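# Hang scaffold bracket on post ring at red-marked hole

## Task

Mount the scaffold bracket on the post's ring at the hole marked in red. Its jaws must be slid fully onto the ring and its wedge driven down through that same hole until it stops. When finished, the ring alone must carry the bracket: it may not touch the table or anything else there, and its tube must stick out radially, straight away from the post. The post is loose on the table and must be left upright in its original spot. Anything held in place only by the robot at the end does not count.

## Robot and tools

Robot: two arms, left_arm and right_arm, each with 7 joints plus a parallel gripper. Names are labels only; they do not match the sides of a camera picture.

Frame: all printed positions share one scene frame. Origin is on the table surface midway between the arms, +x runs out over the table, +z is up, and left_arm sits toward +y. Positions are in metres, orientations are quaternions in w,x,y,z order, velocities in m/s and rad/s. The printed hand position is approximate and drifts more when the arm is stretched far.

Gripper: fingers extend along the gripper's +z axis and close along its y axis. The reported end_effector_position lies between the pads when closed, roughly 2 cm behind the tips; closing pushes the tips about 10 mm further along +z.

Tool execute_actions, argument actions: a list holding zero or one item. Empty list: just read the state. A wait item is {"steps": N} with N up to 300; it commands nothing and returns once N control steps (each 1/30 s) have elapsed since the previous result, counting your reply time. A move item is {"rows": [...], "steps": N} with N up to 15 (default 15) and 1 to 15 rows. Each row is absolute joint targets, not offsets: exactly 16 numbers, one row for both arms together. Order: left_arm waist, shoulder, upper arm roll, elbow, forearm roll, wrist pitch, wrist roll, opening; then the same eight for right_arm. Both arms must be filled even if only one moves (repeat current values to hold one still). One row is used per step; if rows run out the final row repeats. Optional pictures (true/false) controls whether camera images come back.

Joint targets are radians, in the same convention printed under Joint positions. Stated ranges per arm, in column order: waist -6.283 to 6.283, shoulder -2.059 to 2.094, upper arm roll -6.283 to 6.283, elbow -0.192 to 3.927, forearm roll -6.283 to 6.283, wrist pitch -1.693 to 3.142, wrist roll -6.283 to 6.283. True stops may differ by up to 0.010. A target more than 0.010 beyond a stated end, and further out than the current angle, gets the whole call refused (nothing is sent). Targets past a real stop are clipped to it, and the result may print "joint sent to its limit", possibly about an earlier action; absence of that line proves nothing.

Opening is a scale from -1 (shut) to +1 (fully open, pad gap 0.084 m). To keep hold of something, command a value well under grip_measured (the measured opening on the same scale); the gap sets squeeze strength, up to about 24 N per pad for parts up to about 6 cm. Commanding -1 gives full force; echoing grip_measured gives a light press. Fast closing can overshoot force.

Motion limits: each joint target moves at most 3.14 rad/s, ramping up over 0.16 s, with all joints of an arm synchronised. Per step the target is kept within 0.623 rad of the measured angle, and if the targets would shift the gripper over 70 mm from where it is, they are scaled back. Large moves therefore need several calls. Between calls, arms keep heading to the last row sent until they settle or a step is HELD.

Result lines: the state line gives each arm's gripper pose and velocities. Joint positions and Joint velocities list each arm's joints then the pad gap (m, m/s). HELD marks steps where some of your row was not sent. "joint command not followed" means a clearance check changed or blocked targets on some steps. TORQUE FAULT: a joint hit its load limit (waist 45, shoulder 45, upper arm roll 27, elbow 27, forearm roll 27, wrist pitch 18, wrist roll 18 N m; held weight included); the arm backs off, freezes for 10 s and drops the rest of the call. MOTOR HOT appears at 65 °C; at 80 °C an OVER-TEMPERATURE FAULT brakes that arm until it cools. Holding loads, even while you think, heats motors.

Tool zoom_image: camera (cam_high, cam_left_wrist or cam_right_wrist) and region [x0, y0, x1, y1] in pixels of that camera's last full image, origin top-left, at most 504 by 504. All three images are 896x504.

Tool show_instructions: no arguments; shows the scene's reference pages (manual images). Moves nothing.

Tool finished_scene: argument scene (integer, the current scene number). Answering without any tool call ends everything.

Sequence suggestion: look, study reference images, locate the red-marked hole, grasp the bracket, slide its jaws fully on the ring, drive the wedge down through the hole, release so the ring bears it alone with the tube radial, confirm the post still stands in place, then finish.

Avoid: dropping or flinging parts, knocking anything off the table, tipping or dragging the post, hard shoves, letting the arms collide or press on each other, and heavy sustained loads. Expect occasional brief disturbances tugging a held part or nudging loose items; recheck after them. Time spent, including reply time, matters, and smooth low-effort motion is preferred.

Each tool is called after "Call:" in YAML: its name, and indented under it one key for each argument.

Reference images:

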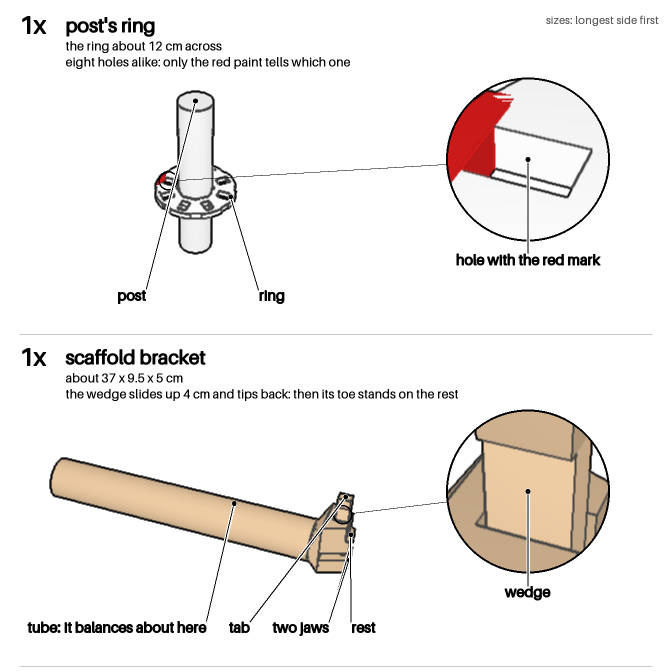

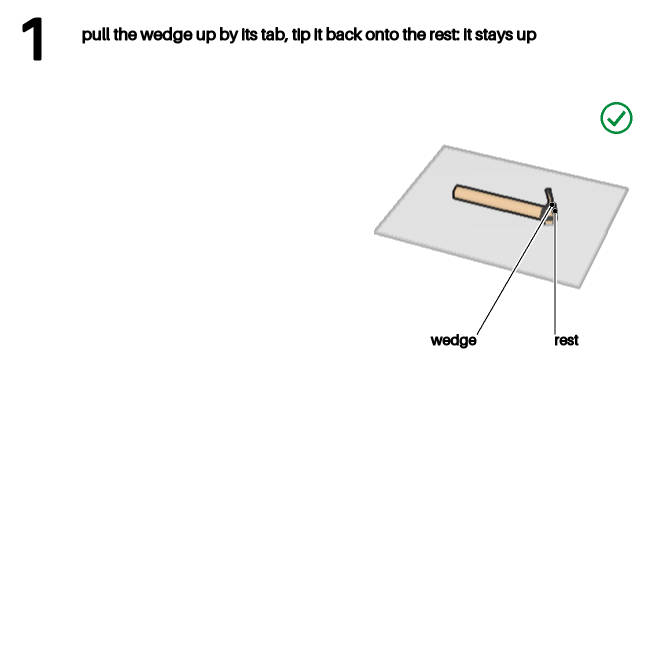

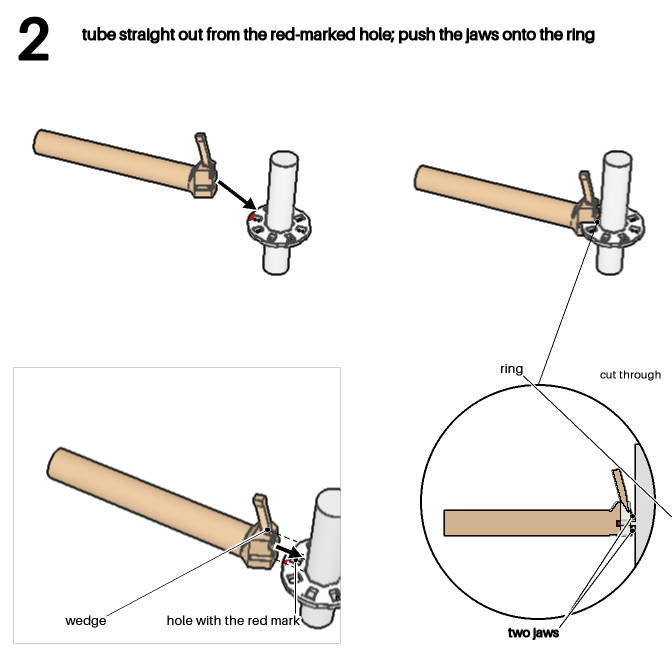

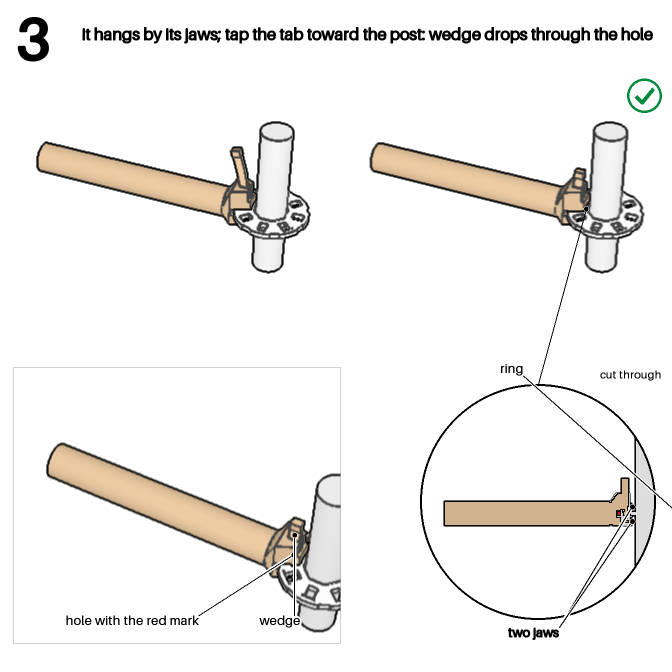

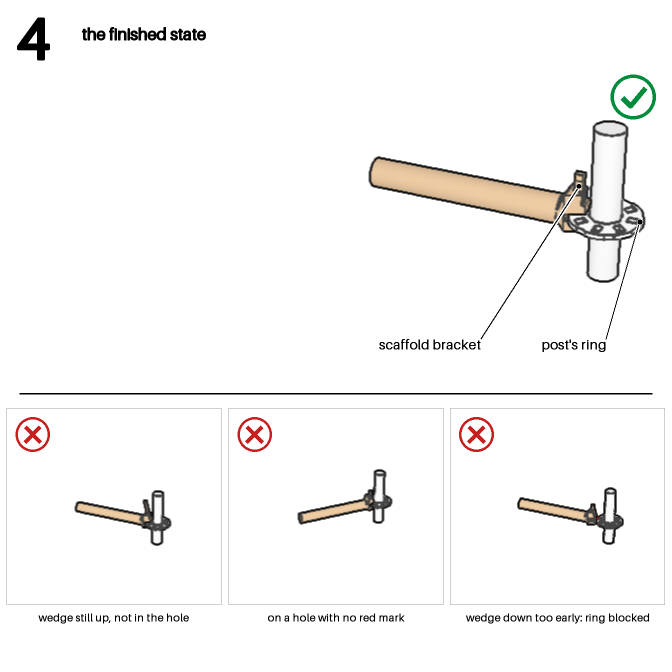

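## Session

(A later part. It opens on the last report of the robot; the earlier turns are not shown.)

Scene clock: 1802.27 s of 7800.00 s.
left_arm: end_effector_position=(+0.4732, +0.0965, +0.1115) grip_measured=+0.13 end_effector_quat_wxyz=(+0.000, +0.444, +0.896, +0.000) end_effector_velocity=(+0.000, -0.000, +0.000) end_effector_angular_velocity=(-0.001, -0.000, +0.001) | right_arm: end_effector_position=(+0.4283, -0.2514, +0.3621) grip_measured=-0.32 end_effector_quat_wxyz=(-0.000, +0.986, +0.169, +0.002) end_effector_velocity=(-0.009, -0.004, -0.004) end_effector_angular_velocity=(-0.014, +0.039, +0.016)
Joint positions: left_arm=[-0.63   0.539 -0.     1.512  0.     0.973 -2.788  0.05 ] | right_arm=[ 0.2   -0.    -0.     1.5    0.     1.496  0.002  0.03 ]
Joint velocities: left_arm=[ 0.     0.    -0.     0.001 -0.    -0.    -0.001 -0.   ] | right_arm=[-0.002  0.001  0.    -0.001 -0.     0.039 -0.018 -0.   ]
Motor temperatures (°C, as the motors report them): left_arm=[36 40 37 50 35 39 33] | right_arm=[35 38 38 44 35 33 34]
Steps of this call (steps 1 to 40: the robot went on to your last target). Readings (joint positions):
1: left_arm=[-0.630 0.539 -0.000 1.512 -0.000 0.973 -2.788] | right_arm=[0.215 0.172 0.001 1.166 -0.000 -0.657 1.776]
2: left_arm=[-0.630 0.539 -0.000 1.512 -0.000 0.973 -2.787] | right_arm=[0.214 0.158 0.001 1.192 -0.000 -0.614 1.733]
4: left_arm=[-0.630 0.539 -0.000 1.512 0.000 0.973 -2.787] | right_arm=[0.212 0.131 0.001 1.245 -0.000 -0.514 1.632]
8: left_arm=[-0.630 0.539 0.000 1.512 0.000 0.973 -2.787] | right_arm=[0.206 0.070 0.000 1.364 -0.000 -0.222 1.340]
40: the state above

Call:
execute_actions:
  actions: []

Scene clock: 1839.90 s of 7800.00 s.
left_arm: end_effector_position=(+0.4732, +0.0965, +0.1115) grip_measured=+0.13 end_effector_quat_wxyz=(+0.000, +0.444, +0.896, +0.000) end_effector_velocity=(+0.000, +0.000, -0.000) end_effector_angular_velocity=(-0.000, +0.000, +0.001) | right_arm: end_effector_position=(+0.4273, -0.2517, +0.3616) grip_measured=-0.32 end_effector_quat_wxyz=(-0.000, +0.985, +0.170, -0.000) end_effector_velocity=(+0.000, -0.000, +0.000) end_effector_angular_velocity=(+0.001, -0.000, -0.002)
Joint positions: left_arm=[-0.63   0.539 -0.     1.512  0.     0.973 -2.787  0.05 ] | right_arm=[ 0.2   0.    0.    1.5  -0.    1.5  -0.    0.03]
Joint velocities: left_arm=[ 0.001  0.     0.    -0.    -0.001  0.     0.001 -0.   ] | right_arm=[-0.001  0.    -0.     0.     0.001 -0.     0.001 -0.   ]
Motor temperatures (°C, as the motors report them): left_arm=[36 40 37 50 35 39 33] | right_arm=[35 38 38 48 35 33 34]
Steps of this call (steps 1 to 30: the robot went on to your last target; steps 31 to 90: nothing new was sent; then 34.63 s passed at rest). Readings (joint positions):
1: left_arm=[-0.630 0.539 -0.000 1.512 -0.000 0.973 -2.788] | right_arm=[0.200 -0.000 -0.000 1.500 0.000 1.497 0.001]
2: left_arm=[-0.630 0.539 -0.000 1.512 0.000 0.973 -2.787] | right_arm=[0.200 -0.000 -0.000 1.500 0.000 1.498 0.001]
4: left_arm=[-0.630 0.539 -0.000 1.512 -0.000 0.973 -2.788] | right_arm=[0.200 -0.000 -0.000 1.500 0.000 1.499 0.000]
8: left_arm=[-0.630 0.539 0.000 1.512 0.000 0.973 -2.787] | right_arm=[0.200 -0.000 -0.000 1.500 0.000 1.500 0.000]
90: the state above
All arms were judged still, so your last target was given up. Only a new action makes them travel on or press farther. Fingers that are still opening or closing keep moving.

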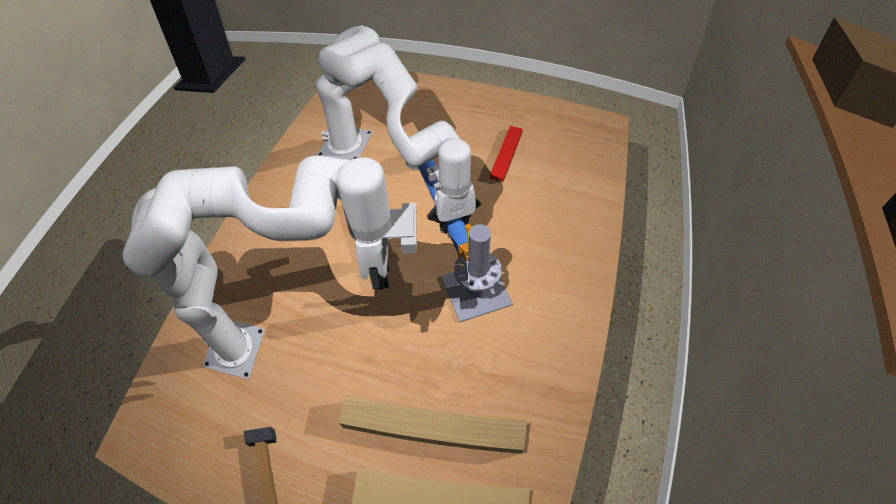

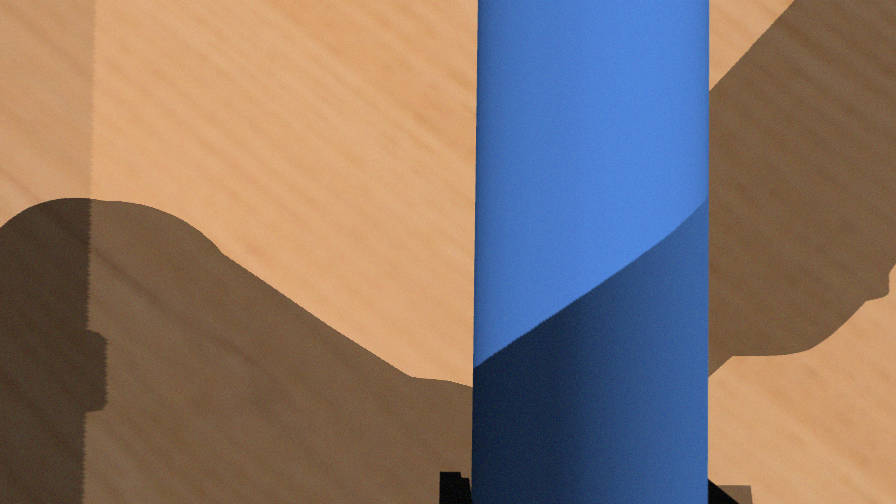

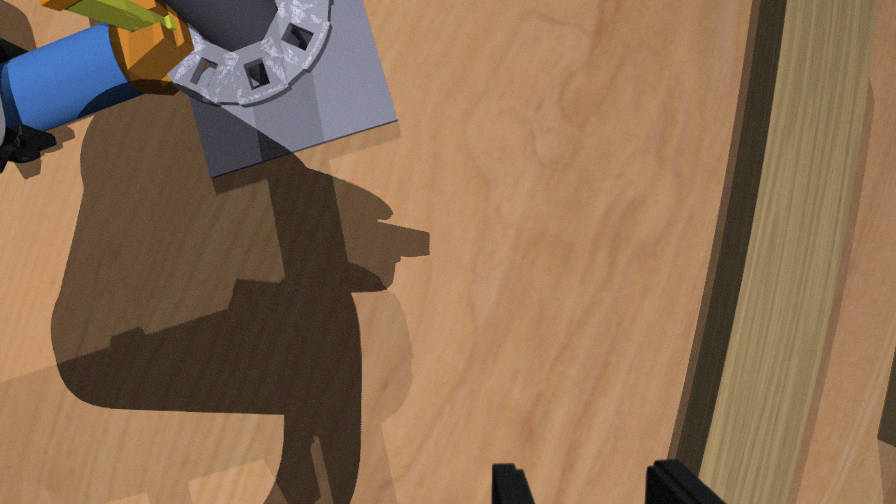

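Call:
execute_actions:
  actions:
    - {"rows": [[-0.6299,0.5386,0,1.5120,0,0.9734,-2.7875,-1, 0.23,0.08,0,1.588,0,1.508,0,-0.3],[-0.6299,0.5386,0,1.5120,0,0.9734,-2.7875,-1, 0.26,0.16,0,1.677,0,1.517,0,-0.3],[-0.6299,0.5386,0,1.5120,0,0.9734,-2.7875,-1, 0.29,0.24,0,1.765,0,1.525,0,-0.3],[-0.6299,0.5386,0,1.5120,0,0.9734,-2.7875,-1, 0.315,0.307,0,1.84,0,1.532,0,-0.3],[-0.6299,0.5386,0,1.5120,0,0.9734,-2.7875,-1, 0.315,0.307,0,1.84,0,1.532,0,-0.3],[-0.6299,0.5386,0,1.5120,0,0.9734,-2.7875,-1, 0.345,0.385,0,1.925,0,1.54,0,-0.3],[-0.6299,0.5386,0,1.5120,0,0.9734,-2.7875,-1, 0.375,0.46,0,2.01,0,1.55,0,-0.3],[-0.6299,0.5386,0,1.5120,0,0.9734,-2.7875,-1, 0.40,0.53,0,2.088,0,1.558,0,-0.3],[-0.6299,0.5386,0,1.5120,0,0.9734,-2.7875,-1, 0.42,0.585,0,2.147,0,1.562,0,-0.3],[-0.6299,0.5386,0,1.5120,0,0.9734,-2.7875,-1, 0.4309,0.6144,0,2.179,0,1.5646,0,-0.3]], "steps": 15}
  pictures: false

Call:
execute_actions:
  actions:
    - {"steps": 20}

Scene clock: 1859.43 s of 7800.00 s.
left_arm: end_effector_position=(+0.4732, +0.0965, +0.1115) grip_measured=+0.13 end_effector_quat_wxyz=(+0.000, +0.444, +0.896, +0.000) end_effector_velocity=(-0.000, +0.000, -0.000) end_effector_angular_velocity=(-0.000, +0.001, +0.000) | right_arm: end_effector_position=(+0.5005, -0.1110, +0.3213) grip_measured=-0.32 end_effector_quat_wxyz=(-0.000, +0.966, +0.258, -0.001) end_effector_velocity=(+0.100, +0.364, -0.174) end_effector_angular_velocity=(-0.002, +0.004, +0.440)
Joint positions: left_arm=[-0.63   0.539 -0.     1.512 -0.     0.973 -2.788  0.05 ] | right_arm=[ 0.38   0.479  0.001  2.028  0.     1.55  -0.     0.03 ]
Joint velocities: left_arm=[ 0.001 -0.    -0.001 -0.001 -0.     0.    -0.    -0.   ] | right_arm=[ 0.442  1.178 -0.001  1.296  0.     0.123  0.001  0.   ]
Motor temperatures (°C, as the motors report them): left_arm=[36 40 37 50 35 39 33] | right_arm=[35 38 38 48 35 33 34]
Steps of this call (steps 1 to 90: nothing new was sent; then 16.03 s passed at rest; steps 91 to 105: all 15 steps of this action). Readings (joint positions):
91: left_arm=[-0.630 0.539 0.000 1.512 0.000 0.973 -2.787] | right_arm=[0.200 0.000 -0.000 1.500 -0.000 1.500 -0.000]
92: left_arm=[-0.630 0.539 0.000 1.512 -0.000 0.973 -2.788] | right_arm=[0.201 0.003 -0.000 1.504 -0.000 1.501 0.000]
94: left_arm=[-0.630 0.539 0.000 1.512 0.000 0.973 -2.787] | right_arm=[0.214 0.038 -0.003 1.548 -0.000 1.505 0.000]
98: left_arm=[-0.630 0.539 0.000 1.512 -0.000 0.973 -2.787] | right_arm=[0.275 0.199 0.000 1.720 0.000 1.520 -0.000]
105: the state above

Scene clock: 1860.10 s of 7800.00 s.
left_arm: end_effector_position=(+0.4732, +0.0965, +0.1115) grip_measured=+0.13 end_effector_quat_wxyz=(+0.000, +0.444, +0.896, +0.000) end_effector_velocity=(-0.001, -0.000, -0.000) end_effector_angular_velocity=(+0.000, +0.001, -0.002) | right_arm: end_effector_position=(+0.5094, -0.0695, +0.3004) grip_measured=-0.32 end_effector_quat_wxyz=(-0.000, +0.959, +0.282, +0.000) end_effector_velocity=(-0.000, +0.001, -0.000) end_effector_angular_velocity=(+0.001, -0.001, +0.003)
Joint positions: left_arm=[-0.63   0.539 -0.     1.512 -0.     0.973 -2.788  0.05 ] | right_arm=[ 0.431  0.614 -0.     2.179 -0.     1.565  0.     0.03 ]
Joint velocities: left_arm=[-0.001 -0.     0.    -0.001 -0.001 -0.     0.001  0.   ] | right_arm=[ 0.002  0.002  0.     0.003  0.001 -0.    -0.001 -0.   ]
Motor temperatures (°C, as the motors report them): left_arm=[36 40 37 50 35 39 33] | right_arm=[35 38 38 48 35 33 34]
Steps of this call (steps 1 to 20: the robot went on to your last target). Readings (joint positions):
1: left_arm=[-0.630 0.539 0.000 1.512 0.000 0.973 -2.787] | right_arm=[0.394 0.517 0.001 2.070 0.000 1.554 -0.000]
2: left_arm=[-0.630 0.539 -0.000 1.512 0.000 0.973 -2.788] | right_arm=[0.407 0.550 0.002 2.104 0.000 1.557 -0.000]
4: left_arm=[-0.630 0.539 0.000 1.512 0.000 0.973 -2.787] | right_arm=[0.423 0.589 0.003 2.142 0.000 1.561 -0.000]
8: left_arm=[-0.630 0.539 -0.000 1.512 -0.000 0.973 -2.788] | right_arm=[0.428 0.607 -0.001 2.172 -0.000 1.564 0.000]
20: the state above

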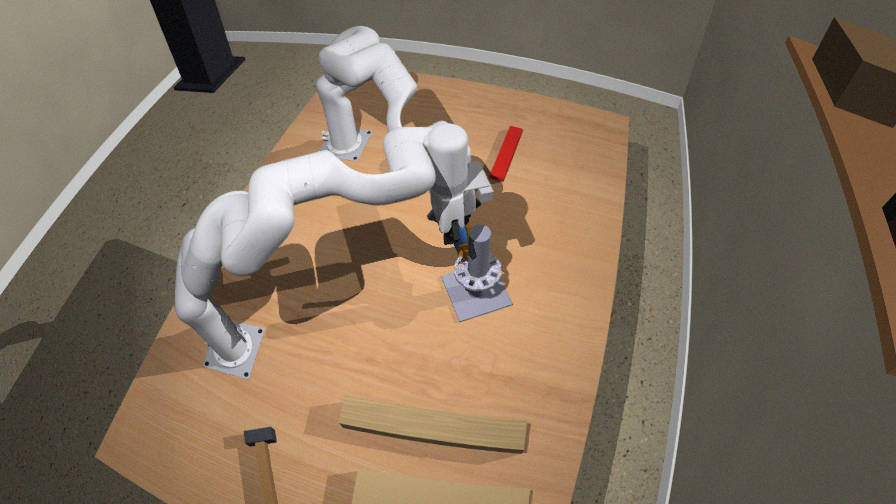

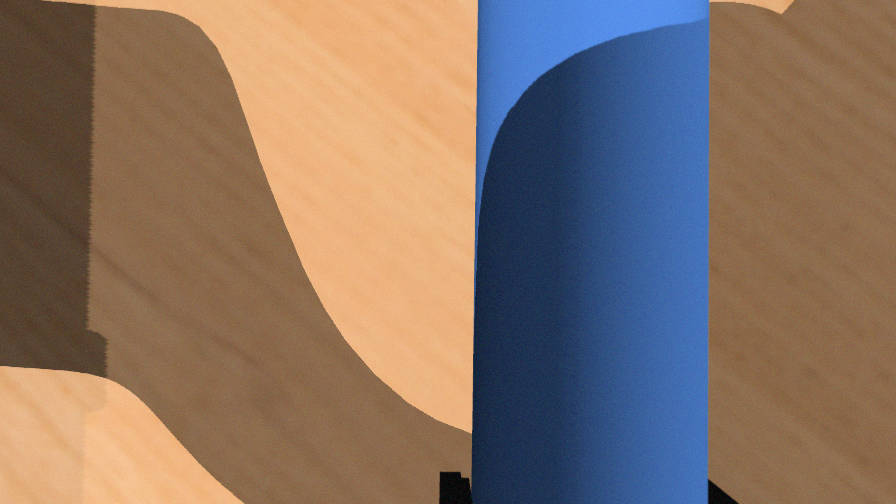

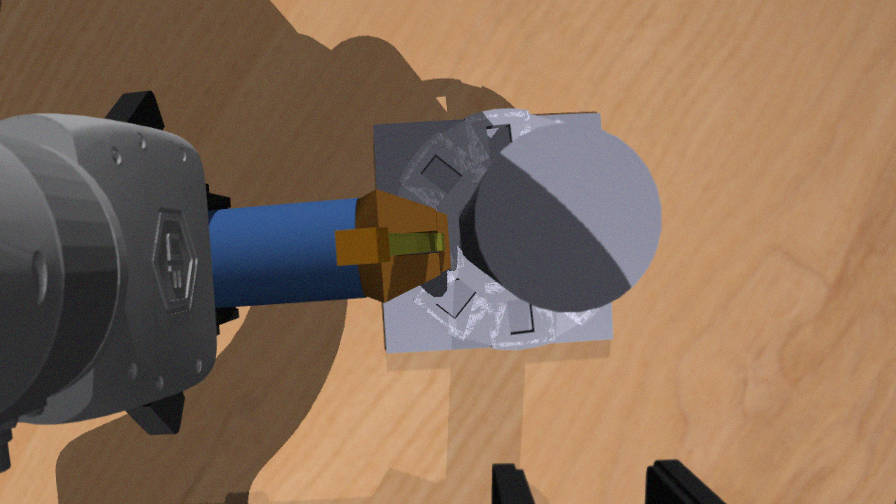

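Call:
zoom_image:
  camera: "cam_right_wrist"
  region: [320, 100, 600, 360]

Region (320, 100, 600, 360) of cam_right_wrist's 896x504 image, scaled by 1.800, with more detail than that image has; it fills the top 468 rows of this view, and the rest is white.

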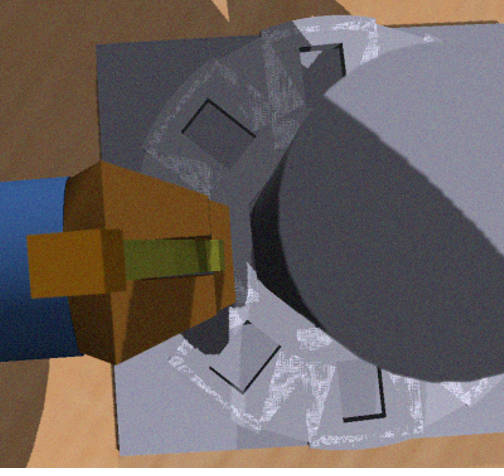

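Call:
zoom_image:
  camera: "cam_right_wrist"
  region: [360, 140, 500, 340]

Call:
zoom_image:
  camera: "cam_right_wrist"
  region: [200, 170, 400, 330]

Region (360, 140, 500, 340) of cam_right_wrist's 896x504 image, scaled by 2.520, with more detail than that image has; it fills the left 353 columns of this view, and the rest is white.

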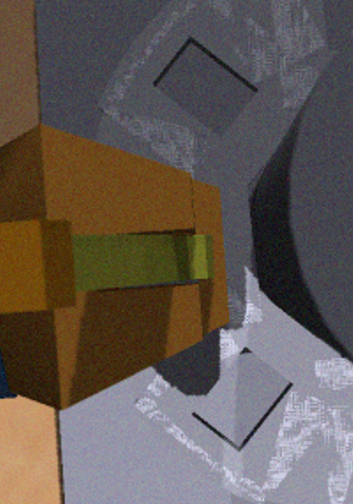

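Region (200, 170, 400, 330) of cam_right_wrist's 896x504 image, scaled by 2.520, with more detail than that image has; it fills the top 403 rows of this view, and the rest is white.

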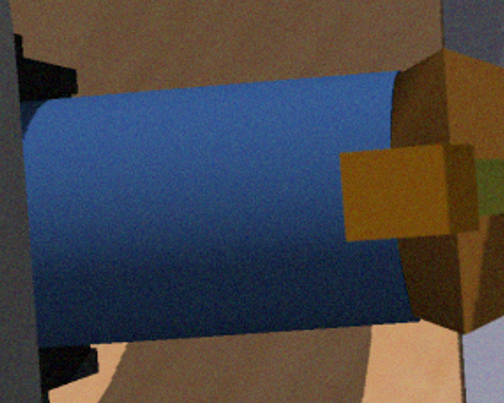

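Call:
execute_actions:
  actions:
    - {"rows": [[-0.6300,0.5378,0,1.5107,0,0.9729,-2.7885,-1, 0.4309,0.6144,0,2.179,0,1.5646,0,-0.3],[-0.6302,0.5364,0,1.5085,0,0.9721,-2.7910,-1, 0.4309,0.6144,0,2.179,0,1.5646,0,-0.3],[-0.6305,0.5348,0,1.5060,0,0.9712,-2.7950,-1, 0.4309,0.6144,0,2.179,0,1.5646,0,-0.3],[-0.6309,0.5333,0,1.5036,0,0.9703,-2.8000,-1, 0.4309,0.6144,0,2.179,0,1.5646,0,-0.3],[-0.6313,0.5320,0,1.5015,0,0.9695,-2.8055,-1, 0.4309,0.6144,0,2.179,0,1.5646,0,-0.3],[-0.6317,0.5310,0,1.4999,0,0.9689,-2.8110,-1, 0.4309,0.6144,0,2.179,0,1.5646,0,-0.3],[-0.6321,0.5303,0,1.4988,0,0.9685,-2.8165,-1, 0.4309,0.6144,0,2.179,0,1.5646,0,-0.3],[-0.6325,0.5298,0,1.4980,0,0.9682,-2.8220,-1, 0.4309,0.6144,0,2.179,0,1.5646,0,-0.3],[-0.6328,0.5294,0,1.4974,0,0.9680,-2.8265,-1, 0.4309,0.6144,0,2.179,0,1.5646,0,-0.3],[-0.6331,0.5292,0,1.4970,0,0.9678,-2.8305,-1, 0.4309,0.6144,0,2.179,0,1.5646,0,-0.3],[-0.63325,0.5291,0,1.4969,0,0.9678,-2.8329,-1, 0.4309,0.6144,0,2.179,0,1.5646,0,-0.3]], "steps": 15}
  pictures: false

Call:
execute_actions:
  actions:
    - {"rows": [[-0.6334,0.5298,0,1.4980,0,0.9682,-2.8330,-1, 0.4309,0.6144,0,2.179,0,1.5646,0,-0.3],[-0.6335,0.5308,0,1.4996,0,0.9688,-2.8332,-1, 0.4309,0.6144,0,2.179,0,1.5646,0,-0.3],[-0.6337,0.5320,0,1.5015,0,0.9695,-2.8334,-1, 0.4309,0.6144,0,2.179,0,1.5646,0,-0.3],[-0.6339,0.5332,0,1.5034,0,0.9702,-2.8336,-1, 0.4309,0.6144,0,2.179,0,1.5646,0,-0.3],[-0.6341,0.5344,0,1.5053,0,0.9709,-2.8338,-1, 0.4309,0.6144,0,2.179,0,1.5646,0,-0.3],[-0.63427,0.5354,0,1.5069,0,0.9715,-2.8339,-1, 0.4309,0.6144,0,2.179,0,1.5646,0,-0.3]], "steps": 15}

Call:
zoom_image:
  camera: "cam_right_wrist"
  region: [360, 140, 500, 340]

Call:
zoom_image:
  camera: "cam_right_wrist"
  region: [200, 170, 400, 330]

Scene clock: 1944.73 s of 7800.00 s.
left_arm: end_effector_position=(+0.4697, +0.0963, +0.1116) grip_measured=+0.13 end_effector_quat_wxyz=(+0.000, +0.426, +0.905, -0.000) end_effector_velocity=(+0.000, +0.000, +0.001) end_effector_angular_velocity=(-0.001, -0.002, +0.030) | right_arm: end_effector_position=(+0.5093, -0.0693, +0.3000) grip_measured=-0.32 end_effector_quat_wxyz=(+0.000, +0.959, +0.283, +0.000) end_effector_velocity=(+0.000, -0.000, +0.000) end_effector_angular_velocity=(-0.001, -0.001, +0.001)
Joint positions: left_arm=[-0.633  0.529 -0.     1.497 -0.     0.968 -2.83   0.05 ] | right_arm=[0.431 0.614 0.    2.179 0.    1.565 0.    0.03 ]
Joint velocities: left_arm=[-0.001 -0.003  0.001 -0.003 -0.    -0.002 -0.029 -0.   ] | right_arm=[-0.     0.    -0.     0.    -0.001  0.    -0.001 -0.   ]
Motor temperatures (°C, as the motors report them): left_arm=[36 40 37 51 35 39 33] | right_arm=[35 40 38 48 35 33 34]
Steps of this call (steps 1 to 15: the robot went on to your last target; steps 16 to 90: nothing new was sent; then 81.13 s passed at rest; steps 91 to 105: all 15 steps of this action). Readings (joint positions):
91: left_arm=[-0.630 0.539 0.000 1.512 0.000 0.973 -2.788] | right_arm=[0.431 0.614 0.000 2.179 0.000 1.565 -0.000]
92: left_arm=[-0.630 0.538 0.000 1.512 0.000 0.973 -2.788] | right_arm=[0.431 0.614 0.000 2.179 -0.000 1.565 -0.000]
94: left_arm=[-0.630 0.537 0.000 1.509 0.000 0.972 -2.791] | right_arm=[0.431 0.614 0.000 2.179 -0.000 1.565 -0.000]
98: left_arm=[-0.631 0.532 0.000 1.502 0.000 0.970 -2.806] | right_arm=[0.431 0.614 0.000 2.179 -0.000 1.565 0.000]
105: the state above

Scene clock: 1945.23 s of 7800.00 s.
left_arm: end_effector_position=(+0.4709, +0.0949, +0.1115) grip_measured=+0.13 end_effector_quat_wxyz=(-0.000, +0.425, +0.905, +0.000) end_effector_velocity=(+0.001, +0.001, +0.000) end_effector_angular_velocity=(+0.000, -0.001, +0.001) | right_arm: end_effector_position=(+0.5093, -0.0693, +0.3000) grip_measured=-0.32 end_effector_quat_wxyz=(+0.000, +0.959, +0.283, +0.000) end_effector_velocity=(-0.000, +0.000, +0.000) end_effector_angular_velocity=(-0.001, -0.001, +0.001)
Joint positions: left_arm=[-0.634  0.535  0.     1.507  0.     0.971 -2.834  0.05 ] | right_arm=[ 0.431  0.614  0.     2.179 -0.     1.565 -0.     0.03 ]
Joint velocities: left_arm=[ 0.     0.001  0.001  0.002 -0.     0.001  0.     0.   ] | right_arm=[ 0.001 -0.001  0.    -0.    -0.002 -0.    -0.    -0.   ]
Motor temperatures (°C, as the motors report them): left_arm=[36 40 37 51 35 39 33] | right_arm=[35 40 38 48 35 33 34]
Steps of this call (steps 1 to 15: all 15 steps of this action). Readings (joint positions):
1: left_arm=[-0.633 0.529 -0.000 1.497 -0.000 0.968 -2.831] | right_arm=[0.431 0.614 0.000 2.179 -0.000 1.565 -0.000]
2: left_arm=[-0.633 0.529 -0.000 1.497 -0.000 0.968 -2.832] | right_arm=[0.431 0.614 0.000 2.179 -0.000 1.565 -0.000]
4: left_arm=[-0.633 0.531 0.000 1.499 0.000 0.969 -2.833] | right_arm=[0.431 0.614 0.000 2.179 -0.000 1.565 0.000]
8: left_arm=[-0.634 0.534 0.000 1.505 0.000 0.971 -2.834] | right_arm=[0.431 0.614 0.000 2.179 0.000 1.565 0.000]
15: the state above

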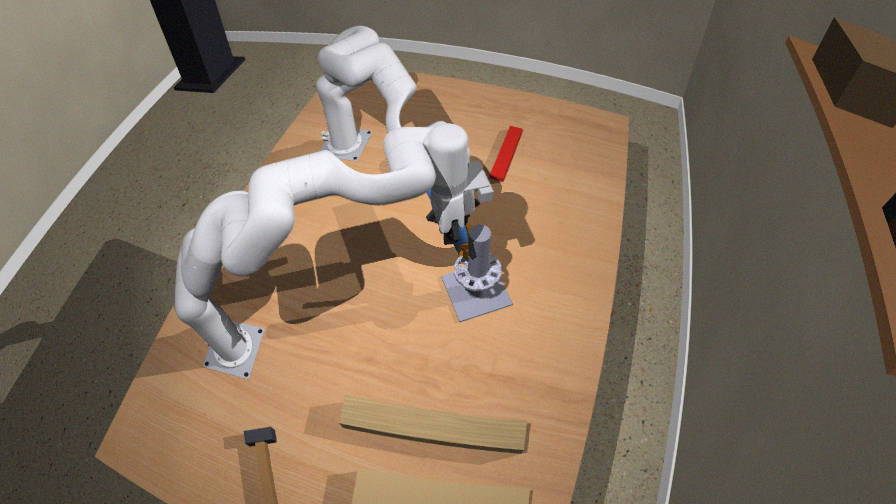

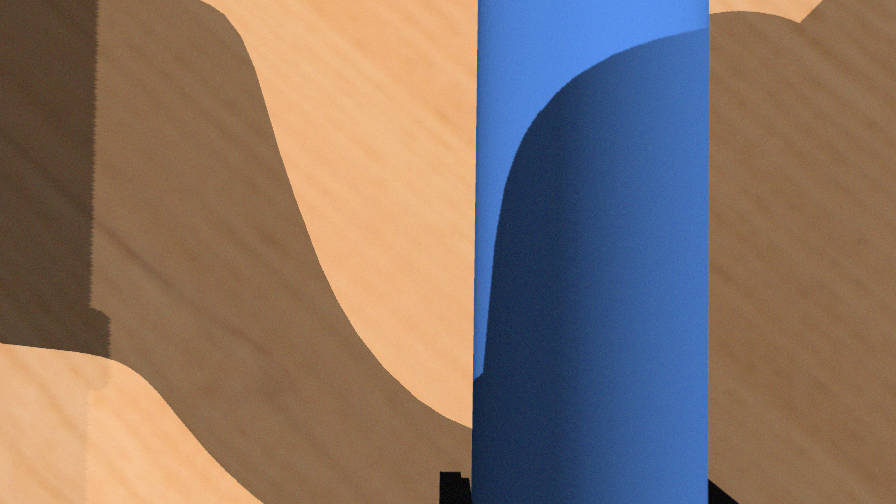

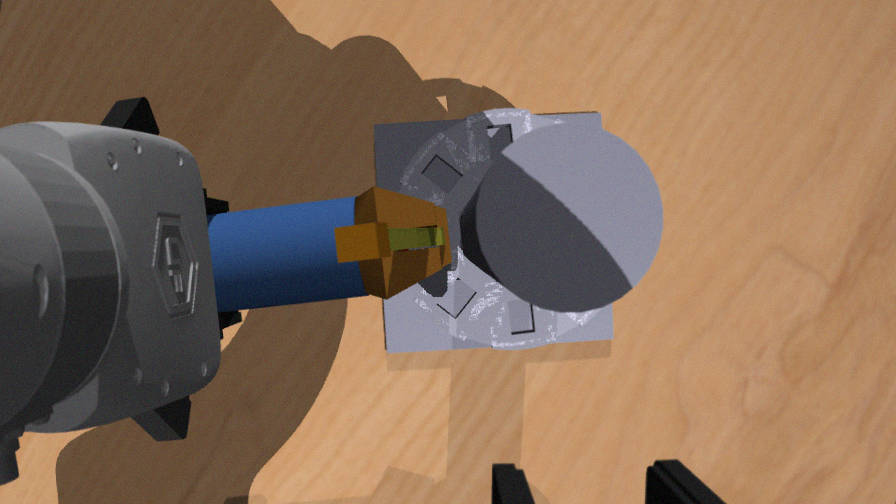

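Region (360, 140, 500, 340) of cam_right_wrist's 896x504 image, scaled by 2.520, with more detail than that image has; it fills the left 353 columns of this view, and the rest is white.

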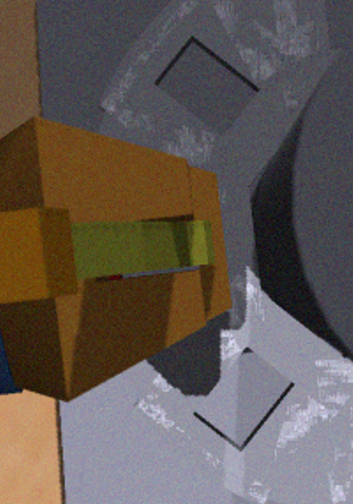

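Region (200, 170, 400, 330) of cam_right_wrist's 896x504 image, scaled by 2.520, with more detail than that image has; it fills the top 403 rows of this view, and the rest is white.

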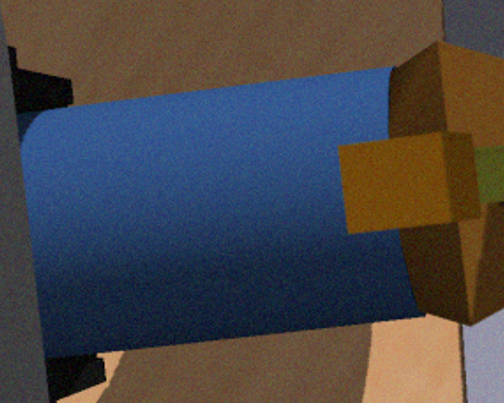

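Call:
execute_actions:
  actions:
    - {"rows": [[-0.6344,0.5358,0,1.5075,0,0.9717,-2.8340,-1, 0.4309,0.6144,0,2.179,0,1.5646,0,-0.3],[-0.6346,0.5364,0,1.5085,0,0.9721,-2.8342,-1, 0.4309,0.6144,0,2.179,0,1.5646,0,-0.3],[-0.6348,0.5371,0,1.5096,0,0.9725,-2.8344,-1, 0.4309,0.6144,0,2.179,0,1.5646,0,-0.3],[-0.6350,0.5378,0,1.5107,0,0.9729,-2.8347,-1, 0.4309,0.6144,0,2.179,0,1.5646,0,-0.3],[-0.6353,0.5385,0,1.5119,0,0.9734,-2.8349,-1, 0.4309,0.6144,0,2.179,0,1.5646,0,-0.3],[-0.6355,0.5392,0,1.5130,0,0.9738,-2.8351,-1, 0.4309,0.6144,0,2.179,0,1.5646,0,-0.3],[-0.63567,0.5397,0,1.5138,0,0.9741,-2.8353,-1, 0.4309,0.6144,0,2.179,0,1.5646,0,-0.3]], "steps": 15}

Call:
zoom_image:
  camera: "cam_right_wrist"
  region: [360, 140, 500, 340]

Scene clock: 1964.87 s of 7800.00 s.
left_arm: end_effector_position=(+0.4715, +0.0937, +0.1114) grip_measured=+0.13 end_effector_quat_wxyz=(-0.000, +0.425, +0.905, +0.000) end_effector_velocity=(-0.000, +0.000, -0.001) end_effector_angular_velocity=(+0.001, +0.002, -0.000) | right_arm: end_effector_position=(+0.5093, -0.0693, +0.3000) grip_measured=-0.32 end_effector_quat_wxyz=(+0.000, +0.959, +0.283, +0.000) end_effector_velocity=(+0.000, -0.000, +0.000) end_effector_angular_velocity=(-0.001, -0.000, -0.001)
Joint positions: left_arm=[-0.636  0.54   0.     1.513  0.     0.974 -2.835  0.05 ] | right_arm=[0.431 0.614 0.    2.179 0.    1.565 0.    0.03 ]
Joint velocities: left_arm=[ 0.     0.001 -0.    -0.     0.     0.001  0.    -0.   ] | right_arm=[-0.    -0.     0.    -0.    -0.001 -0.     0.001  0.   ]
Motor temperatures (°C, as the motors report them): left_arm=[36 41 37 51 35 39 33] | right_arm=[35 40 38 49 35 33 34]
Steps of this call (steps 1 to 15: the robot went on to your last target; steps 16 to 90: nothing new was sent; then 16.13 s passed at rest; steps 91 to 105: all 15 steps of this action). Readings (joint positions):
91: left_arm=[-0.634 0.535 0.000 1.507 -0.000 0.972 -2.834] | right_arm=[0.431 0.614 0.000 2.179 -0.000 1.565 0.000]
92: left_arm=[-0.634 0.536 0.000 1.507 0.000 0.972 -2.834] | right_arm=[0.431 0.614 -0.000 2.179 0.000 1.565 -0.000]
94: left_arm=[-0.634 0.536 0.000 1.508 0.000 0.972 -2.834] | right_arm=[0.431 0.614 0.000 2.179 0.000 1.565 -0.000]
98: left_arm=[-0.635 0.538 0.000 1.512 0.000 0.973 -2.835] | right_arm=[0.431 0.614 0.000 2.179 0.000 1.565 0.000]
105: the state above

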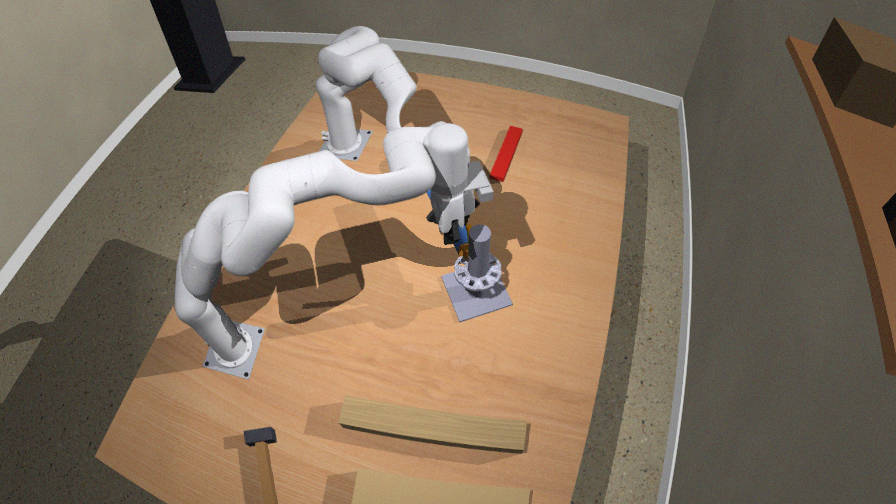

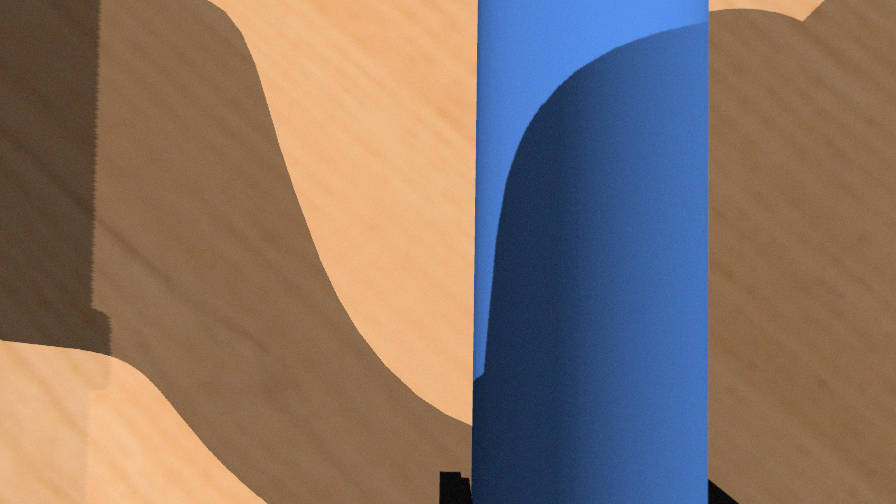

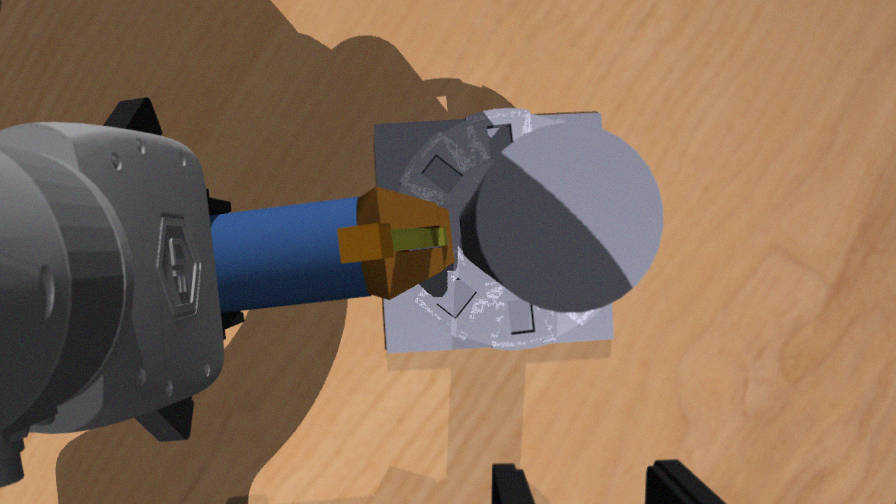

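Region (360, 140, 500, 340) of cam_right_wrist's 896x504 image, scaled by 2.520, with more detail than that image has; it fills the left 353 columns of this view, and the rest is white.

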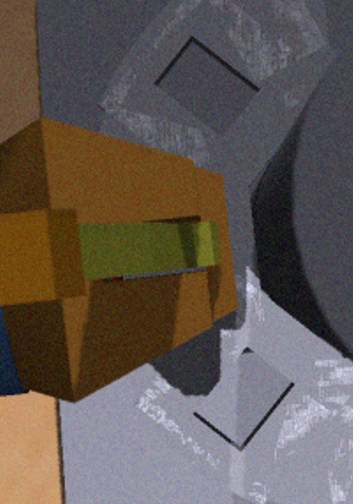

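Call:
execute_actions:
  actions:
    - {"rows": [[-0.6355,0.5393,0,1.5132,0,0.9739,-2.8352,-0.6, 0.4309,0.6144,0,2.179,0,1.5646,0,-0.3],[-0.6355,0.5393,0,1.5132,0,0.9739,-2.8352,-0.3, 0.4309,0.6144,0,2.179,0,1.5646,0,-0.3],[-0.6355,0.5393,0,1.5132,0,0.9739,-2.8352,-0.1, 0.4309,0.6144,0,2.179,0,1.5646,0,-0.3],[-0.6355,0.5393,0,1.5132,0,0.9739,-2.8352,0.0, 0.4309,0.6144,0,2.179,0,1.5646,0,-0.3],[-0.6355,0.5393,0,1.5132,0,0.9739,-2.8352,0.06, 0.4309,0.6144,0,2.179,0,1.5646,0,-0.3],[-0.6355,0.5393,0,1.5132,0,0.9739,-2.8352,0.10, 0.4309,0.6144,0,2.179,0,1.5646,0,-0.3],[-0.6355,0.5393,0,1.5132,0,0.9739,-2.8352,0.12, 0.4309,0.6144,0,2.179,0,1.5646,0,-0.3],[-0.6355,0.5393,0,1.5132,0,0.9739,-2.8352,0.14, 0.4309,0.6144,0,2.179,0,1.5646,0,-0.3],[-0.6355,0.5393,0,1.5132,0,0.9739,-2.8352,0.15, 0.4309,0.6144,0,2.179,0,1.5646,0,-0.3],[-0.6355,0.5393,0,1.5132,0,0.9739,-2.8352,0.16, 0.4309,0.6144,0,2.179,0,1.5646,0,-0.3],[-0.6355,0.5393,0,1.5132,0,0.9739,-2.8352,0.17, 0.4309,0.6144,0,2.179,0,1.5646,0,-0.3],[-0.6355,0.5393,0,1.5132,0,0.9739,-2.8352,0.18, 0.4309,0.6144,0,2.179,0,1.5646,0,-0.3],[-0.6355,0.5393,0,1.5132,0,0.9739,-2.8352,0.19, 0.4309,0.6144,0,2.179,0,1.5646,0,-0.3],[-0.6355,0.5393,0,1.5132,0,0.9739,-2.8352,0.20, 0.4309,0.6144,0,2.179,0,1.5646,0,-0.3],[-0.6355,0.5393,0,1.5132,0,0.9739,-2.8352,0.22, 0.4309,0.6144,0,2.179,0,1.5646,0,-0.3]], "steps": 15}
  pictures: false

Call:
execute_actions:
  actions:
    - {"rows": [[-0.6355,0.5393,0,1.5132,0,0.9739,-2.8352,0.25, 0.4309,0.6144,0,2.179,0,1.5646,0,-0.3],[-0.6355,0.5393,0,1.5132,0,0.9739,-2.8352,0.30, 0.4309,0.6144,0,2.179,0,1.5646,0,-0.3],[-0.6355,0.5393,0,1.5132,0,0.9739,-2.8352,0.36, 0.4309,0.6144,0,2.179,0,1.5646,0,-0.3],[-0.6355,0.5393,0,1.5132,0,0.9739,-2.8352,0.42, 0.4309,0.6144,0,2.179,0,1.5646,0,-0.3]], "steps": 15}

Call:
zoom_image:
  camera: "cam_right_wrist"
  region: [360, 140, 500, 340]

Scene clock: 1991.27 s of 7800.00 s.
left_arm: end_effector_position=(+0.4741, +0.0910, +0.1168) grip_measured=+0.20 end_effector_quat_wxyz=(+0.006, +0.425, +0.905, -0.001) end_effector_velocity=(-0.023, +0.024, -0.047) end_effector_angular_velocity=(+0.065, +0.092, +0.011) | right_arm: end_effector_position=(+0.5093, -0.0693, +0.3000) grip_measured=-0.32 end_effector_quat_wxyz=(+0.000, +0.959, +0.283, +0.000) end_effector_velocity=(+0.001, -0.001, -0.000) end_effector_angular_velocity=(-0.001, +0.000, -0.004)
Joint positions: left_arm=[-0.636  0.535 -0.001  1.519 -0.     0.971 -2.835  0.053] | right_arm=[ 0.431  0.614 -0.     2.179  0.     1.565  0.     0.03 ]
Joint velocities: left_arm=[ 0.005  0.036  0.007 -0.058  0.001  0.019  0.     0.024] | right_arm=[-0.002  0.    -0.001 -0.    -0.     0.     0.002  0.   ]
Motor temperatures (°C, as the motors report them): left_arm=[36 41 37 52 35 39 33] | right_arm=[35 40 38 49 35 33 34]
Steps of this call (steps 1 to 15: the robot went on to your last target; steps 16 to 90: nothing new was sent; then 22.90 s passed at rest; steps 91 to 105: all 15 steps of this action). Readings (joint positions):
91: left_arm=[-0.636 0.540 0.000 1.514 0.000 0.974 -2.835] | right_arm=[0.431 0.614 0.000 2.179 0.000 1.565 -0.000]
92: left_arm=[-0.636 0.540 0.000 1.514 0.000 0.974 -2.835] | right_arm=[0.431 0.614 0.000 2.179 0.000 1.565 0.000]
94: left_arm=[-0.636 0.539 -0.000 1.513 -0.000 0.974 -2.835] | right_arm=[0.431 0.614 0.000 2.179 -0.000 1.565 -0.000]
98: left_arm=[-0.636 0.539 -0.000 1.513 -0.000 0.974 -2.835] | right_arm=[0.431 0.614 -0.000 2.179 0.000 1.565 0.000]
105: the state above

Scene clock: 1991.77 s of 7800.00 s.
left_arm: end_effector_position=(+0.4716, +0.0935, +0.1117) grip_measured=+0.41 end_effector_quat_wxyz=(+0.000, +0.425, +0.905, -0.000) end_effector_velocity=(+0.000, -0.000, -0.000) end_effector_angular_velocity=(+0.000, +0.000, +0.000) | right_arm: end_effector_position=(+0.5093, -0.0693, +0.3000) grip_measured=-0.32 end_effector_quat_wxyz=(+0.000, +0.959, +0.283, +0.000) end_effector_velocity=(+0.000, -0.000, -0.001) end_effector_angular_velocity=(-0.001, +0.001, +0.001)
Joint positions: left_arm=[-0.636  0.539 -0.     1.513 -0.     0.974 -2.835  0.061] | right_arm=[ 0.431  0.614  0.     2.179 -0.     1.565  0.     0.03 ]
Joint velocities: left_arm=[ 0.     0.001 -0.     0.001  0.     0.    -0.     0.   ] | right_arm=[-0.001  0.001  0.    -0.    -0.     0.    -0.001  0.   ]
Motor temperatures (°C, as the motors report them): left_arm=[36 41 37 52 35 39 33] | right_arm=[35 40 38 49 35 33 34]
Steps of this call (steps 1 to 15: all 15 steps of this action). Readings (joint positions):
1: left_arm=[-0.636 0.536 -0.000 1.517 -0.000 0.972 -2.835] | right_arm=[0.431 0.614 0.000 2.179 -0.000 1.565 0.000]
2: left_arm=[-0.636 0.537 -0.000 1.516 -0.000 0.973 -2.835] | right_arm=[0.431 0.614 0.000 2.179 0.000 1.565 0.000]
4: left_arm=[-0.636 0.538 -0.000 1.514 -0.000 0.973 -2.835] | right_arm=[0.431 0.614 0.000 2.179 0.000 1.565 -0.000]
8: left_arm=[-0.636 0.539 -0.000 1.514 -0.000 0.974 -2.835] | right_arm=[0.431 0.614 0.000 2.179 0.000 1.565 0.000]
15: the state above

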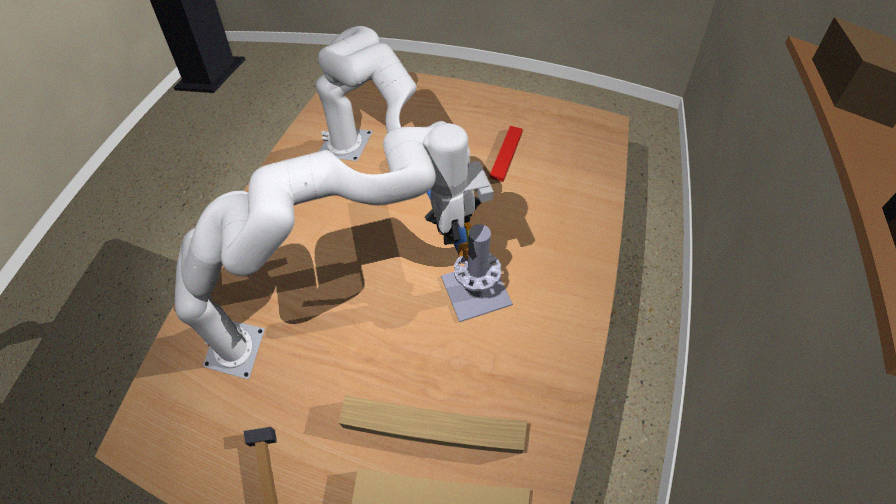

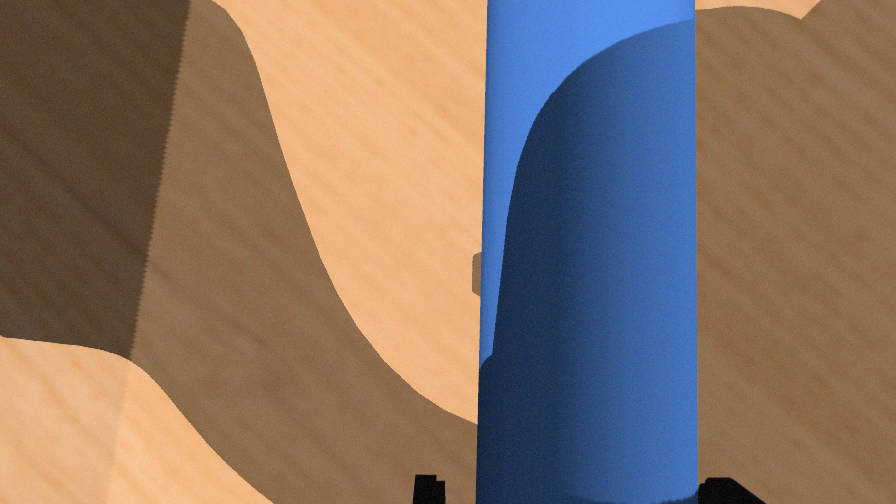

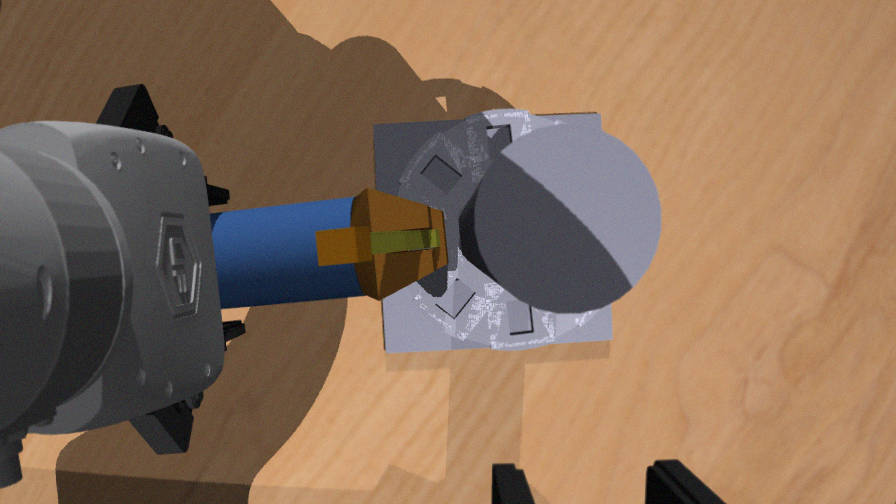

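Region (360, 140, 500, 340) of cam_right_wrist's 896x504 image, scaled by 2.520, with more detail than that image has; it fills the left 353 columns of this view, and the rest is white.

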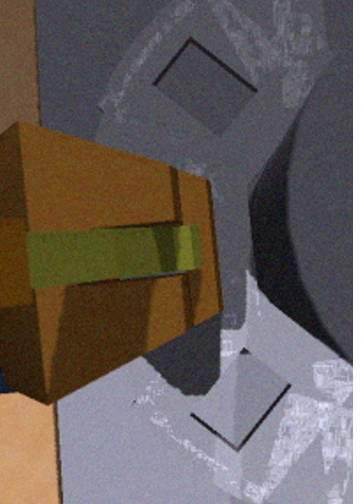

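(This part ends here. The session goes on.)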